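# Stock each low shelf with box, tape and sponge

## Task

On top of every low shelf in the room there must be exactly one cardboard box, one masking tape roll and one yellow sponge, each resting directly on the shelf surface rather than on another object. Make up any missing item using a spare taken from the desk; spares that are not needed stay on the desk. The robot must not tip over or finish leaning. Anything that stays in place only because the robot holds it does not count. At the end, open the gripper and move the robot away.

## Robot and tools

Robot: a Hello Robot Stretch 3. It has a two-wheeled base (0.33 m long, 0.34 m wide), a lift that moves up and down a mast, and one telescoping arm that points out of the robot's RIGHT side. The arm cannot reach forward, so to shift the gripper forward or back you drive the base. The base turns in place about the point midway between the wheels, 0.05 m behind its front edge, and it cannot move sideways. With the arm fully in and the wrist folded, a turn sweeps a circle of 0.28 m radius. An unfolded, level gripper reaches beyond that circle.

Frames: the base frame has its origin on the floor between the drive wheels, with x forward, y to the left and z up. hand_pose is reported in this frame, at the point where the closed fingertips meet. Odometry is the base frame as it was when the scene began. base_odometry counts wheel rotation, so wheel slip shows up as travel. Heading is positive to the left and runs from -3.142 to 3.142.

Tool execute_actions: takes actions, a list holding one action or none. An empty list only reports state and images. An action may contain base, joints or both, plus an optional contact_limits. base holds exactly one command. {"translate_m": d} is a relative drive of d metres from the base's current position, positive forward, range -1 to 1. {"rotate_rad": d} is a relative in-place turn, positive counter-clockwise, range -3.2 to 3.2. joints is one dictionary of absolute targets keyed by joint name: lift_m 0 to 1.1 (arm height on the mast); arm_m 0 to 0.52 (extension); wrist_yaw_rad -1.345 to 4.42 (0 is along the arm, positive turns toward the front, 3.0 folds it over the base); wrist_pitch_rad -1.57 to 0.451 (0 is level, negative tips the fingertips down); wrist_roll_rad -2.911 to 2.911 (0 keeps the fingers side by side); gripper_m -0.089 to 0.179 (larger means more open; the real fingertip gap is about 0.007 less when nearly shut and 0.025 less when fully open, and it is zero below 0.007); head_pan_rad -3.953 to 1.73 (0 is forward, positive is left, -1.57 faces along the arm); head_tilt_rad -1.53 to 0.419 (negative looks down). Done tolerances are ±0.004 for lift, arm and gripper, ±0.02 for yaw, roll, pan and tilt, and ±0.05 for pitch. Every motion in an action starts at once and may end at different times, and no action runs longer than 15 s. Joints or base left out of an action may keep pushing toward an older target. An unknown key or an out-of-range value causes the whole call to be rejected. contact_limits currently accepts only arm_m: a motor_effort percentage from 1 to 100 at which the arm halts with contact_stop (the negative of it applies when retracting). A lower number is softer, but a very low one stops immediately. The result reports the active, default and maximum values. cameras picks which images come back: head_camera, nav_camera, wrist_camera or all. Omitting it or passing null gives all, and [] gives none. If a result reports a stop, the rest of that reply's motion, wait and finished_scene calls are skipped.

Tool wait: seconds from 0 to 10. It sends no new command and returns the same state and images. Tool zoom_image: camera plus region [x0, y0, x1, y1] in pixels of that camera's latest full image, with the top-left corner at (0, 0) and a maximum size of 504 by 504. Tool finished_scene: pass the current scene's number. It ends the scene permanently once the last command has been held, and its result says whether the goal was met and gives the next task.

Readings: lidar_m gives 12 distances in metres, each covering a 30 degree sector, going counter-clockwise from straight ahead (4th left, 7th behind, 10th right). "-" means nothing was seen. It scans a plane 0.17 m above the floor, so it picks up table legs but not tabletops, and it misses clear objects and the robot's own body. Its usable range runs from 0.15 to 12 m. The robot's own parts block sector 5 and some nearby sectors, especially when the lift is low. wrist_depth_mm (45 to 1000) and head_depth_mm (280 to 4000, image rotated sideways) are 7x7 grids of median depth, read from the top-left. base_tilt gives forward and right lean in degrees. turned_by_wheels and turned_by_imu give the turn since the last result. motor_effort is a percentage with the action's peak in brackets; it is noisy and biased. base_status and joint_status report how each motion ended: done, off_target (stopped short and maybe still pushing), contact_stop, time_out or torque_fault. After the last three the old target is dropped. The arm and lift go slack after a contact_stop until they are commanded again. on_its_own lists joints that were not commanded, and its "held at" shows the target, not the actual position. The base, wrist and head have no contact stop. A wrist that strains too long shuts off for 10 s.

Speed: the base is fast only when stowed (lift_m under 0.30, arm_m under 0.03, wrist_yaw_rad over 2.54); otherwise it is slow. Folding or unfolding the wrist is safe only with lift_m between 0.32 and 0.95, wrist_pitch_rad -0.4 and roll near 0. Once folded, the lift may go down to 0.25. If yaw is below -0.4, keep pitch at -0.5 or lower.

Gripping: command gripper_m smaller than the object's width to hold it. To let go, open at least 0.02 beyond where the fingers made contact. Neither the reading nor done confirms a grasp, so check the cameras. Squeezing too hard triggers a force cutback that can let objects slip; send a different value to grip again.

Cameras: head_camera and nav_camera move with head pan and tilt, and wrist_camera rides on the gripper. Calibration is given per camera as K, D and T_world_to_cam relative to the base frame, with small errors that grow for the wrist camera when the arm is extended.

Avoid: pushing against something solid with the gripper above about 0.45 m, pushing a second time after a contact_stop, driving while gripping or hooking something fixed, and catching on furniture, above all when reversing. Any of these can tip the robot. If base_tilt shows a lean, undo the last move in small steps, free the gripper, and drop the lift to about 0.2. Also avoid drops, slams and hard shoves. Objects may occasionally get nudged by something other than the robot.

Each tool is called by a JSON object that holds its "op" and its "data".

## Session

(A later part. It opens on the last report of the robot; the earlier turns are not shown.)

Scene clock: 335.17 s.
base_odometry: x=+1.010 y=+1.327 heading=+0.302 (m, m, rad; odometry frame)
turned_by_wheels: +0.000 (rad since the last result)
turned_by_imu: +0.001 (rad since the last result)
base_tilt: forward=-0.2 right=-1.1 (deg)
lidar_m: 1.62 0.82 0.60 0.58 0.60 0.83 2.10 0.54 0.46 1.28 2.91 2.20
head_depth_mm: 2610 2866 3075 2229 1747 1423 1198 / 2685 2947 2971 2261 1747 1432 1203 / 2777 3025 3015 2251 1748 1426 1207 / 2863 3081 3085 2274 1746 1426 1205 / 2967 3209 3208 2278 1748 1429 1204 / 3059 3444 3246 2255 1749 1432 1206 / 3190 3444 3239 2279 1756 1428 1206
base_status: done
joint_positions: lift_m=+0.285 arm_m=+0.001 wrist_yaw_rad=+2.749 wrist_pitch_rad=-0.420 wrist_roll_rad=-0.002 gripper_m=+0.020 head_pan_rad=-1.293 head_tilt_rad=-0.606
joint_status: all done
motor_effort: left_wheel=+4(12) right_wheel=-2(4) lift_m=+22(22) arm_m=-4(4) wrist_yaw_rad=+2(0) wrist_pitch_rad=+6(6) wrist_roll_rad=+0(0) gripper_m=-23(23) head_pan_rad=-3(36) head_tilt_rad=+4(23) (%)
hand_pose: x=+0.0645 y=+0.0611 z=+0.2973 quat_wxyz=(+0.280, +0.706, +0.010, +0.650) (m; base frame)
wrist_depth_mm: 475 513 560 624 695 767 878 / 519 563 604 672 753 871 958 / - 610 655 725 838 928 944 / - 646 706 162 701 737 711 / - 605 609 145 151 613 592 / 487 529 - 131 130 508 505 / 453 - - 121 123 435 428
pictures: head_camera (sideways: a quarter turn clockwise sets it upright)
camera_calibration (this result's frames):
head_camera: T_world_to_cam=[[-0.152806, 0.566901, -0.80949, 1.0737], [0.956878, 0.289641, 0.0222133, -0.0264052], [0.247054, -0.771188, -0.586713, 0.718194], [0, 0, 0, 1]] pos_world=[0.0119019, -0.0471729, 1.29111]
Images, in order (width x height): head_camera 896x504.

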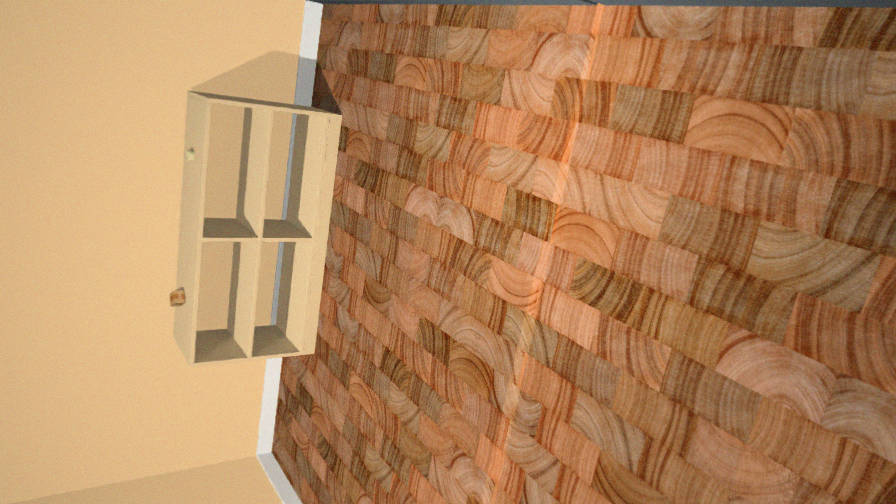

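{"op": "execute_actions", "data": {"actions": [{"base":{"rotate_rad":-1.222},"joints":{"head_pan_rad":-0.35,"head_tilt_rad":-0.7}}], "cameras": []}}

{"op": "execute_actions", "data": {"actions": [{"base":{"translate_m":1.0}}], "cameras": []}}

{"op": "execute_actions", "data": {"actions": [{"base":{"translate_m":1.0}}], "cameras": ["head_camera"]}}

Scene clock: 345.47 s.
base_odometry: x=+1.010 y=+1.327 heading=-0.920 (m, m, rad; odometry frame)
turned_by_wheels: -1.222 (rad since the last result)
turned_by_imu: -1.228 (rad since the last result)
base_tilt: forward=-0.2 right=-1.1 (deg)
lidar_m: 2.80 2.20 1.82 1.01 0.64 0.58 0.59 0.71 1.33 0.66 0.45 1.28
head_depth_mm: 1033 961 1339 1174 946 826 896 / 1713 1915 1376 1504 1519 1299 1138 / 2724 3044 2443 2012 1609 1354 1161 / 2742 3049 2673 2017 1619 1355 1165 / 2744 2958 2685 2020 1627 1348 1163 / 2760 2898 2674 2030 1628 1355 1166 / 2768 3019 2693 2035 1625 1357 1168
base_status: done
joint_positions: lift_m=+0.285 arm_m=+0.001 wrist_yaw_rad=+2.749 wrist_pitch_rad=-0.420 wrist_roll_rad=-0.002 gripper_m=+0.020 head_pan_rad=-0.357 head_tilt_rad=-0.692
joint_status: all done
motor_effort: left_wheel=+4(11) right_wheel=-2(5) lift_m=+21(22) arm_m=-3(3) wrist_yaw_rad=+1(0) wrist_pitch_rad=+6(6) wrist_roll_rad=+0(0) gripper_m=-23(23) head_pan_rad=+4(34) head_tilt_rad=-5(17) (%)
hand_pose: x=+0.0645 y=+0.0611 z=+0.2973 quat_wxyz=(+0.280, +0.706, +0.010, +0.650) (m; base frame)
wrist_depth_mm: 795 - - - - - - / 816 - - - - - - / - 924 948 947 942 942 965 / - 756 763 163 710 732 746 / - 617 606 144 150 591 601 / 491 526 - 130 130 505 504 / 447 - - 121 123 435 436
pictures: none
No camera images: the call's "cameras" was empty. Leave "cameras" out to get every camera's image.

Scene clock: 350.57 s.
base_odometry: x=+1.616 y=+0.532 heading=-0.920 (m, m, rad; odometry frame)
turned_by_wheels: +0.000 (rad since the last result)
turned_by_imu: +0.001 (rad since the last result)
base_tilt: forward=-0.2 right=-1.2 (deg)
lidar_m: 1.90 1.75 1.58 1.62 1.67 1.51 1.53 0.79 1.05 0.68 1.29 1.45
head_depth_mm: 1875 2049 2301 1938 1619 1351 1157 / 1895 2145 2415 2004 1628 1342 1163 / 1907 2137 2369 2013 1618 1351 1160 / 1921 2061 2256 2021 1615 1352 1158 / 1930 2069 2272 2019 1625 1360 1161 / 1924 2077 2209 2028 1619 1361 1164 / 1922 2089 2285 2022 1624 1355 1167
base_status: done
joint_positions: lift_m=+0.285 arm_m=+0.001 wrist_yaw_rad=+2.749 wrist_pitch_rad=-0.420 wrist_roll_rad=-0.002 gripper_m=+0.020 head_pan_rad=-0.357 head_tilt_rad=-0.692
joint_status: not commanded
motor_effort: left_wheel=+3(12) right_wheel=-2(5) lift_m=+21(22) arm_m=-3(3) wrist_yaw_rad=+0(2) wrist_pitch_rad=+6(6) wrist_roll_rad=+0(0) gripper_m=-24(23) head_pan_rad=+3(3) head_tilt_rad=-5(5) (%)
hand_pose: x=+0.0645 y=+0.0611 z=+0.2973 quat_wxyz=(+0.280, +0.706, +0.010, +0.650) (m; base frame)
wrist_depth_mm: - - - - - - - / - - - - - - - / - 970 969 986 950 959 959 / - 733 741 163 702 740 729 / - 606 613 145 151 600 592 / 487 524 - 130 130 503 500 / 452 - - 121 123 424 423
pictures: none
No camera images: the call's "cameras" was empty. Leave "cameras" out to get every camera's image.

Scene clock: 355.67 s.
base_odometry: x=+2.222 y=-0.263 heading=-0.919 (m, m, rad; odometry frame)
turned_by_wheels: +0.000 (rad since the last result)
turned_by_imu: +0.001 (rad since the last result)
base_tilt: forward=-0.3 right=-1.1 (deg)
lidar_m: 0.91 1.16 1.63 1.24 2.01 2.24 1.73 1.08 1.25 1.00 1.01 1.04
head_depth_mm: 1081 1225 1328 1205 1471 1348 1159 / 1086 1223 1328 1330 1492 1349 1159 / 1092 1228 1333 1330 1488 1353 1160 / 1092 1239 1336 1333 1488 1359 1168 / 1095 1240 1343 1224 1488 1354 1161 / 1099 1241 1346 1337 1503 1354 1166 / 1104 1250 1350 1339 1505 1361 1165
base_status: done
joint_positions: lift_m=+0.285 arm_m=+0.001 wrist_yaw_rad=+2.749 wrist_pitch_rad=-0.420 wrist_roll_rad=-0.002 gripper_m=+0.020 head_pan_rad=-0.357 head_tilt_rad=-0.692
joint_status: not commanded
motor_effort: left_wheel=+3(12) right_wheel=-2(4) lift_m=+22(21) arm_m=-3(3) wrist_yaw_rad=+1(0) wrist_pitch_rad=+6(6) wrist_roll_rad=+0(0) gripper_m=-23(23) head_pan_rad=+2(2) head_tilt_rad=-4(4) (%)
hand_pose: x=+0.0644 y=+0.0611 z=+0.2973 quat_wxyz=(+0.280, +0.706, +0.010, +0.650) (m; base frame)
wrist_depth_mm: - - - - - - - / - - - - - - - / - 960 973 964 973 947 966 / - 749 743 162 699 737 725 / - 601 601 144 152 588 589 / 500 526 - 130 131 498 510 / 451 - - 121 123 435 433
pictures: head_camera (sideways: a quarter turn clockwise sets it upright)
camera_calibration (this result's frames):
head_camera: T_world_to_cam=[[-0.610441, 0.236703, -0.755866, 1.0066], [0.335982, 0.941575, 0.0235178, -0.0243136], [0.717271, -0.239601, -0.654304, 0.803252], [0, 0, 0, 1]] pos_world=[0.0464874, -0.0229112, 1.28699]
Images, in order (width x height): head_camera 896x504.

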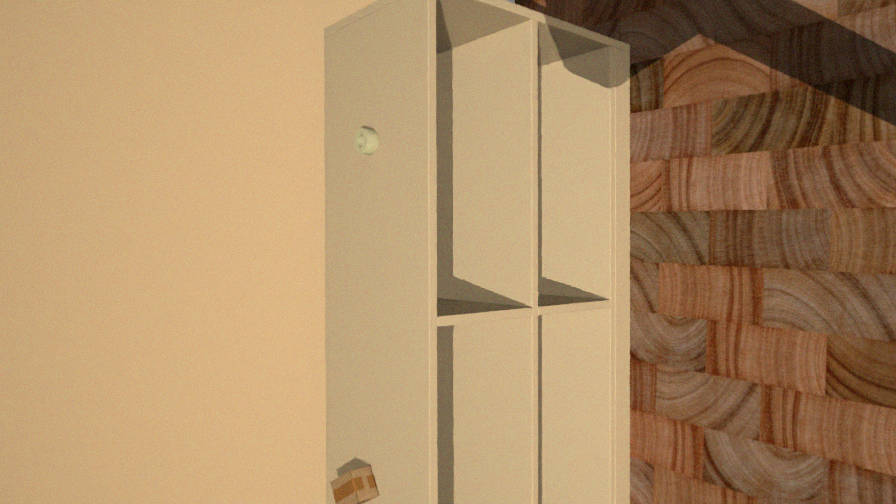

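{"op": "execute_actions", "data": {"actions": [{"base":{"translate_m":0.47},"joints":{"lift_m":0.73}}], "cameras": []}}

{"op": "execute_actions", "data": {"actions": [{"base":{"rotate_rad":1.22},"joints":{"wrist_yaw_rad":0.0,"arm_m":0.1,"head_pan_rad":-1.57,"head_tilt_rad":-0.9}}], "cameras": ["head_camera"]}}

{"op": "execute_actions", "data": {"actions": [{"joints":{"wrist_pitch_rad":-0.7,"arm_m":0.3,"lift_m":0.715}}], "cameras": ["head_camera","wrist_camera"]}}

Scene clock: 366.47 s.
base_odometry: x=+2.507 y=-0.637 heading=-0.919 (m, m, rad; odometry frame)
turned_by_wheels: +0.000 (rad since the last result)
turned_by_imu: +0.001 (rad since the last result)
base_tilt: forward=-0.2 right=-1.2 (deg)
lidar_m: 0.87 0.73 1.46 1.23 1.80 2.60 2.20 1.47 1.11 1.42 0.77 0.46
head_depth_mm: 704 794 909 1016 845 965 1121 / 705 794 912 1020 850 964 1122 / 708 800 916 1018 850 964 1124 / 708 802 925 1021 850 943 1123 / 713 805 924 1024 851 968 1130 / 714 807 928 1026 853 969 1132 / 717 810 931 1027 854 971 1135
base_status: done
joint_positions: lift_m=+0.730 arm_m=+0.001 wrist_yaw_rad=+2.749 wrist_pitch_rad=-0.420 wrist_roll_rad=-0.002 gripper_m=+0.020 head_pan_rad=-0.357 head_tilt_rad=-0.693
joint_status: all done
motor_effort: left_wheel=+3(11) right_wheel=-2(5) lift_m=+27(28) arm_m=-4(4) wrist_yaw_rad=+1(1) wrist_pitch_rad=+6(6) wrist_roll_rad=-1(0) gripper_m=-23(23) head_pan_rad=+2(3) head_tilt_rad=-5(4) (%)
hand_pose: x=+0.0644 y=+0.0611 z=+0.7422 quat_wxyz=(+0.280, +0.706, +0.010, +0.650) (m; base frame)
wrist_depth_mm: - - - - - - 979 / - - - - - - 961 / - - - - - - 579 / - - - 163 - 804 747 / - - - 145 151 790 752 / - - - 131 130 917 615 / 908 - 903 121 123 861 547
pictures: none
No camera images: the call's "cameras" was empty. Leave "cameras" out to get every camera's image.

Scene clock: 369.33 s.
base_odometry: x=+2.507 y=-0.637 heading=+0.301 (m, m, rad; odometry frame)
turned_by_wheels: +1.220 (rad since the last result)
turned_by_imu: +1.229 (rad since the last result)
base_tilt: forward=-0.2 right=-1.0 (deg)
lidar_m: 1.46 1.23 1.61 2.89 2.20 1.46 1.11 0.77 0.84 0.46 0.83 0.74
head_depth_mm: 747 870 989 854 - - - / 749 877 995 868 - 1217 1115 / 753 883 998 820 - 1216 1129 / 756 886 1002 863 1035 1222 1123 / 760 889 1001 861 1058 1222 1102 / 763 894 1006 864 1057 1225 1101 / 765 898 1007 867 1058 1230 1109
base_status: done
joint_positions: lift_m=+0.730 arm_m=+0.100 wrist_yaw_rad=+0.001 wrist_pitch_rad=-0.420 wrist_roll_rad=-0.002 gripper_m=+0.020 head_pan_rad=-1.563 head_tilt_rad=-0.889
joint_status: all done
motor_effort: left_wheel=-3(7) right_wheel=+3(4) lift_m=+26(27) arm_m=+1(2) wrist_yaw_rad=-2(3) wrist_pitch_rad=+6(6) wrist_roll_rad=+0(0) gripper_m=-23(23) head_pan_rad=-3(33) head_tilt_rad=-7(26) (%)
hand_pose: x=-0.0212 y=-0.4688 z=+0.7422 quat_wxyz=(+0.693, +0.148, -0.691, -0.147) (m; base frame)
wrist_depth_mm: 497 483 494 472 485 473 472 / 548 544 524 529 527 524 510 / 587 578 573 563 566 556 546 / 388 452 446 163 425 447 445 / 368 363 357 145 151 361 355 / 306 308 288 131 130 306 305 / 265 263 258 121 123 263 261
pictures: head_camera (sideways: a quarter turn clockwise sets it upright)
camera_calibration (this result's frames):
head_camera: T_world_to_cam=[[0.00242106, 0.789714, -0.61347, 0.817298], [0.999522, 0.0169947, 0.0258218, -0.0313544], [0.0308176, -0.613239, -0.789296, 0.982998], [0, 0, 0, 1]] pos_world=[-0.000932971, -0.042086, 1.27807]
Images, in order (width x height): head_camera 896x504.

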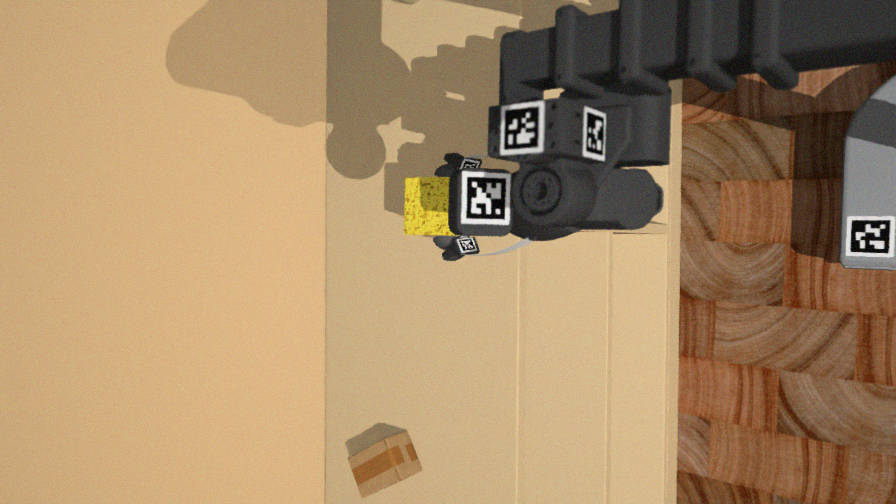

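Scene clock: 372.03 s.
base_odometry: x=+2.507 y=-0.637 heading=+0.301 (m, m, rad; odometry frame)
turned_by_wheels: +0.000 (rad since the last result)
turned_by_imu: +0.000 (rad since the last result)
base_tilt: forward=-0.2 right=-1.1 (deg)
lidar_m: 1.46 1.23 1.61 2.89 2.20 1.47 1.11 0.77 0.85 0.46 0.83 0.74
head_depth_mm: 747 871 989 880 1027 - - / 749 876 995 - 1033 1215 1120 / 752 879 1002 817 1033 1219 1127 / 755 883 1001 841 1016 1219 1119 / 759 891 1001 862 1056 1221 1105 / 762 894 1003 862 1057 1228 1105 / 764 901 1005 864 1058 1233 1111
base_status: not commanded
joint_positions: lift_m=+0.715 arm_m=+0.300 wrist_yaw_rad=+0.000 wrist_pitch_rad=-0.712 wrist_roll_rad=-0.002 gripper_m=+0.020 head_pan_rad=-1.563 head_tilt_rad=-0.889
joint_status: all done
motor_effort: left_wheel=-3(3) right_wheel=+2(2) lift_m=+21(24) arm_m=+2(2) wrist_yaw_rad=-1(2) wrist_pitch_rad=+3(5) wrist_roll_rad=+0(0) gripper_m=-23(23) head_pan_rad=-2(3) head_tilt_rad=-6(7) (%)
hand_pose: x=-0.0215 y=-0.6228 z=+0.6682 quat_wxyz=(+0.664, +0.247, -0.662, -0.247) (m; base frame)
wrist_depth_mm: 339 339 331 331 330 327 328 / 383 375 376 369 364 365 360 / 308 308 306 305 301 304 300 / 270 266 266 163 259 264 262 / 239 237 236 145 151 236 232 / 214 213 203 130 130 211 210 / 195 195 190 121 123 192 189
pictures: head_camera (sideways: a quarter turn clockwise sets it upright), wrist_camera
camera_calibration (this result's frames):
head_camera: T_world_to_cam=[[0.00247236, 0.789726, -0.613454, 0.817277], [0.999523, 0.0169292, 0.025822, -0.0313546], [0.0307776, -0.613226, -0.789308, 0.983015], [0, 0, 0, 1]] pos_world=[-0.000935714, -0.0420851, 1.27807]
wrist_camera: T_world_to_cam=[[-0.999363, -0.0207385, -0.0290503, -0.00644944], [0.00144096, 0.789785, -0.613382, 0.931228], [0.0356641, -0.613033, -0.789252, 0.314376], [0, 0, 0, 1]] pos_world=[-0.0189991, -0.542881, 0.819133]
Images, in order (width x height): head_camera 896x504, wrist_camera 644x364.

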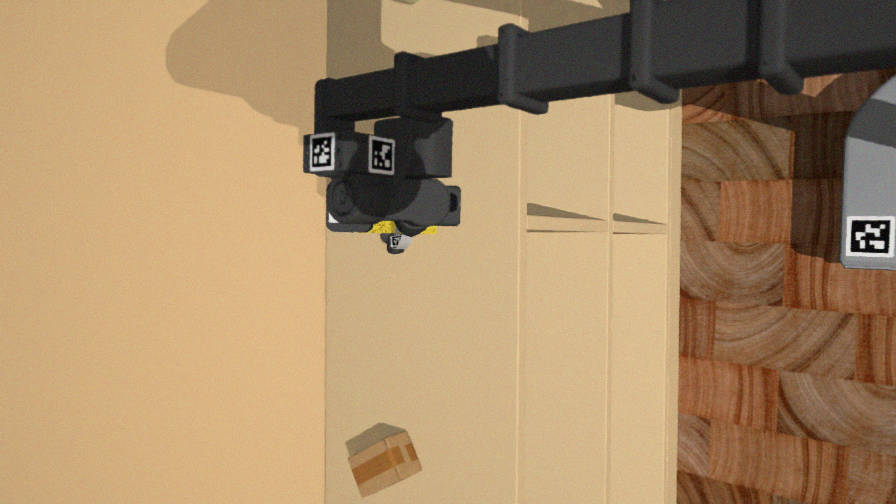

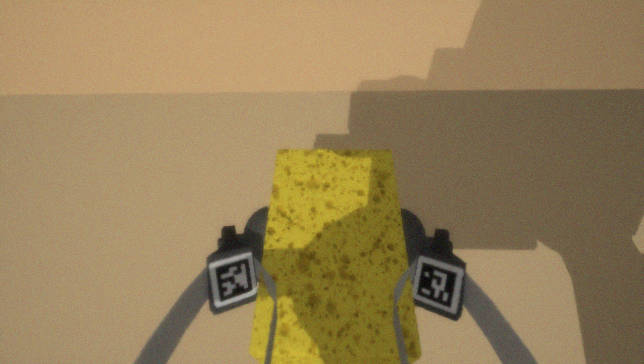

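Depths match the 0.825 desk reading, so lower 0.034.

{"op": "execute_actions", "data": {"actions": [{"joints":{"lift_m":0.683}}], "cameras": []}}

{"op": "execute_actions", "data": {"actions": [{"joints":{"gripper_m":0.13}}], "cameras": ["wrist_camera"]}}

{"op": "execute_actions", "data": {"actions": [{"joints":{"arm_m":0.0,"lift_m":0.76,"head_pan_rad":0.5,"head_tilt_rad":-0.5}}]}}

Scene clock: 377.30 s.
base_odometry: x=+2.507 y=-0.637 heading=+0.301 (m, m, rad; odometry frame)
turned_by_wheels: +0.000 (rad since the last result)
turned_by_imu: +0.000 (rad since the last result)
base_tilt: forward=-0.2 right=-1.1 (deg)
lidar_m: 1.46 1.23 1.61 2.89 2.20 1.46 1.11 0.76 0.85 0.46 0.83 0.74
head_depth_mm: 742 871 990 855 1028 - - / 748 874 997 - 1031 1221 1118 / 753 881 1000 811 1032 1219 1129 / 754 886 998 841 1015 1214 1120 / 761 890 1003 860 1055 1220 1101 / 763 895 1003 864 1059 1224 1106 / 765 899 1006 866 1059 1229 1108
base_status: not commanded
joint_positions: lift_m=+0.683 arm_m=+0.300 wrist_yaw_rad=+0.000 wrist_pitch_rad=-0.713 wrist_roll_rad=-0.002 gripper_m=+0.020 head_pan_rad=-1.563 head_tilt_rad=-0.889
joint_status: all done
motor_effort: left_wheel=-3(3) right_wheel=+2(2) lift_m=+21(23) arm_m=+2(2) wrist_yaw_rad=-1(1) wrist_pitch_rad=+4(3) wrist_roll_rad=+0(0) gripper_m=-23(23) head_pan_rad=-3(3) head_tilt_rad=-6(6) (%)
hand_pose: x=-0.0215 y=-0.6227 z=+0.6361 quat_wxyz=(+0.663, +0.247, -0.662, -0.247) (m; base frame)
wrist_depth_mm: 341 339 336 331 330 322 321 / 309 306 303 299 298 297 297 / 260 260 258 257 255 255 251 / 227 227 224 162 217 225 220 / 203 200 201 144 151 198 195 / 181 180 172 130 130 177 176 / 163 164 161 121 124 161 161
pictures: none
No camera images: the call's "cameras" was empty. Leave "cameras" out to get every camera's image.

Scene clock: 378.90 s.
base_odometry: x=+2.507 y=-0.637 heading=+0.301 (m, m, rad; odometry frame)
turned_by_wheels: +0.000 (rad since the last result)
turned_by_imu: +0.000 (rad since the last result)
base_tilt: forward=-0.2 right=-1.1 (deg)
lidar_m: 1.46 1.24 1.61 2.89 2.20 1.47 1.11 0.77 0.85 0.46 0.83 0.74
head_depth_mm: 745 871 988 857 1027 - - / 748 875 997 - 1032 1216 1123 / 751 877 1002 812 1032 1212 1131 / 757 883 999 842 1012 1217 1124 / 758 888 1002 861 1056 1223 1107 / 762 894 1002 860 1057 1225 1106 / 765 900 1005 862 1057 1230 1107
base_status: not commanded
joint_positions: lift_m=+0.683 arm_m=+0.300 wrist_yaw_rad=+0.000 wrist_pitch_rad=-0.713 wrist_roll_rad=-0.002 gripper_m=+0.130 head_pan_rad=-1.563 head_tilt_rad=-0.889
joint_status: all done
motor_effort: left_wheel=-3(3) right_wheel=+2(2) lift_m=+21(22) arm_m=+2(3) wrist_yaw_rad=+0(0) wrist_pitch_rad=+4(4) wrist_roll_rad=+0(0) gripper_m=+0(95) head_pan_rad=-2(3) head_tilt_rad=-6(6) (%)
hand_pose: x=-0.0215 y=-0.6227 z=+0.6361 quat_wxyz=(+0.663, +0.247, -0.662, -0.247) (m; base frame)
wrist_depth_mm: 338 337 336 329 327 327 321 / 306 304 302 302 301 298 294 / 262 258 256 257 257 255 254 / 228 228 226 167 218 220 220 / 201 203 199 148 189 202 196 / 181 184 175 134 170 - 177 / 167 163 160 123 126 158 160
pictures: wrist_camera
camera_calibration (this result's frames):
wrist_camera: T_world_to_cam=[[-0.999363, -0.020723, -0.0290602, -0.00736433], [0.00144199, 0.790081, -0.613, 0.911413], [0.0356632, -0.612652, -0.789548, 0.289525], [0, 0, 0, 1]] pos_world=[-0.0189993, -0.542865, 0.787077]
Images, in order (width x height): wrist_camera 644x364.

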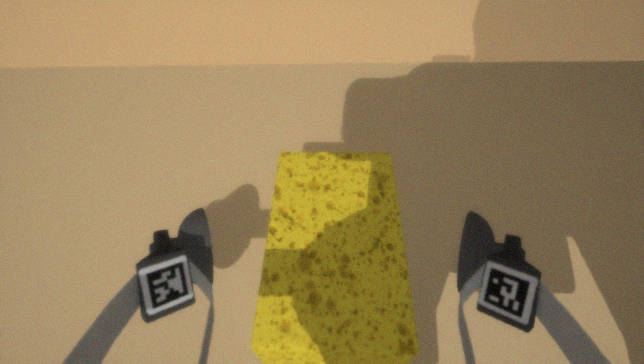

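Scene clock: 382.33 s.
base_odometry: x=+2.507 y=-0.637 heading=+0.301 (m, m, rad; odometry frame)
turned_by_wheels: +0.000 (rad since the last result)
turned_by_imu: +0.000 (rad since the last result)
base_tilt: forward=-0.3 right=-1.1 (deg)
lidar_m: 1.46 1.24 1.61 2.89 2.20 1.46 1.11 0.76 0.85 0.46 0.83 0.74
head_depth_mm: 1201 1299 1406 1547 1712 1534 1262 / 1267 1372 1498 1659 1803 1531 1269 / 1336 1463 1604 1695 1852 1538 1262 / 1408 1543 1709 1545 1659 1540 1269 / 1500 1661 1814 1685 1818 1544 1268 / 1596 1782 1927 1775 1885 1548 1267 / 1714 1914 2053 2074 1952 1535 1273
base_status: not commanded
joint_positions: lift_m=+0.760 arm_m=+0.001 wrist_yaw_rad=+0.000 wrist_pitch_rad=-0.713 wrist_roll_rad=-0.002 gripper_m=+0.130 head_pan_rad=+0.493 head_tilt_rad=-0.508
joint_status: all done
motor_effort: left_wheel=-3(3) right_wheel=+2(2) lift_m=+27(28) arm_m=-3(6) wrist_yaw_rad=+0(1) wrist_pitch_rad=+4(3) wrist_roll_rad=+0(0) gripper_m=+0(0) head_pan_rad=+3(35) head_tilt_rad=+4(32) (%)
hand_pose: x=-0.0215 y=-0.3241 z=+0.7128 quat_wxyz=(+0.663, +0.247, -0.662, -0.247) (m; base frame)
wrist_depth_mm: 502 540 530 528 526 516 509 / 430 446 441 396 436 433 424 / 377 381 376 372 368 368 367 / 352 623 650 647 629 624 632 / 602 619 590 588 592 605 583 / 664 553 791 760 761 - 641 / 799 797 782 802 787 786 820
pictures: head_camera (sideways: a quarter turn clockwise sets it upright), nav_camera (sideways: a quarter turn counterclockwise sets it upright), wrist_camera
camera_calibration (this result's frames):
head_camera: T_world_to_cam=[[-0.44857, -0.231208, -0.863324, 1.1457], [-0.488982, 0.872052, 0.0205222, -0.0153867], [0.748119, 0.431356, -0.504233, 0.607827], [0, 0, 0, 1]] pos_world=[0.0516767, 0.0161236, 1.29591]
nav_camera: T_world_to_cam=[[0.450421, 0.277226, 0.848685, -1.07094], [0.504662, -0.863201, 0.0141297, 0.0272248], [0.736503, 0.421935, -0.528709, 0.640656], [0, 0, 0, 1]] pos_world=[-0.00321019, 0.0500782, 1.24723]
wrist_camera: T_world_to_cam=[[-0.999363, -0.0207286, -0.0290602, 0.0010532], [0.00143753, 0.790081, -0.613, 0.722555], [0.0356666, -0.612651, -0.789548, 0.533064], [0, 0, 0, 1]] pos_world=[-0.0189987, -0.244274, 0.863837]
Images, in order (width x height): head_camera 896x504, nav_camera 672x504, wrist_camera 644x364.

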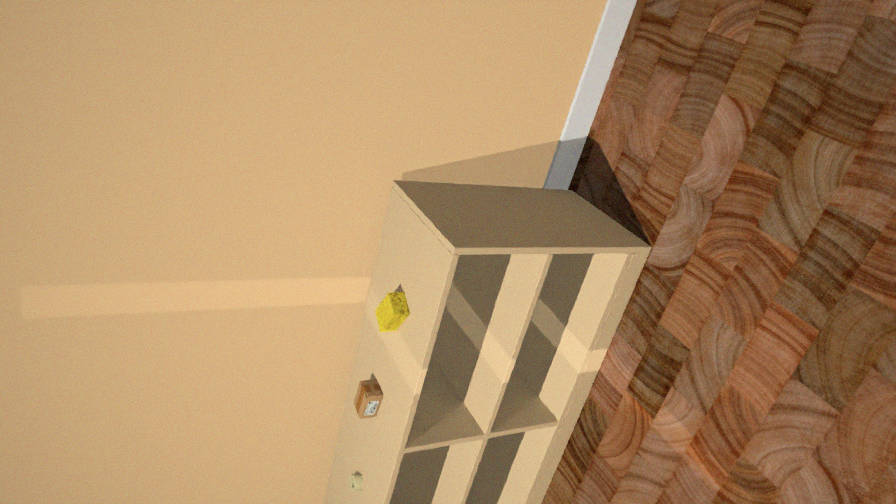

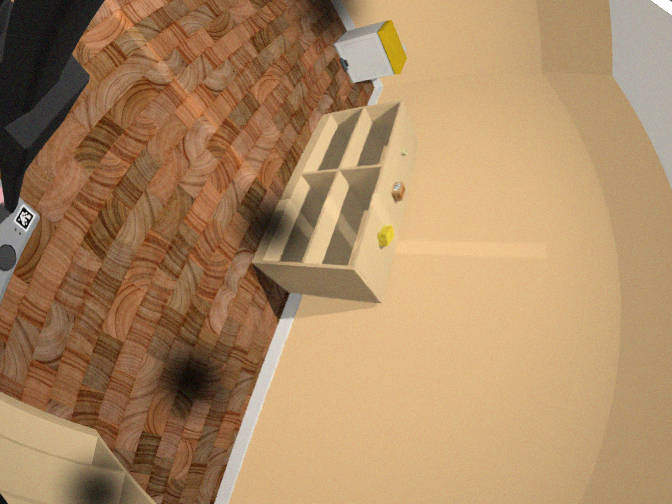

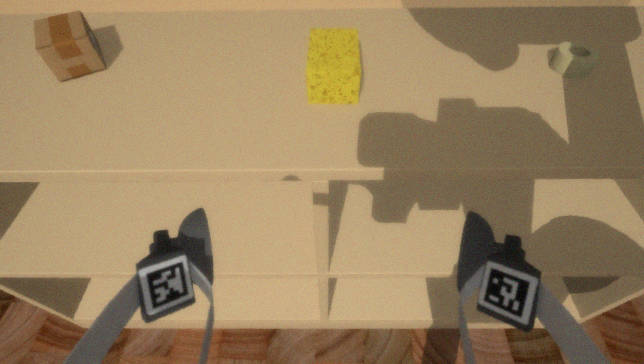

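{"op": "finished_scene", "data": {"scene": 1}}

The scene is finished: the task was done.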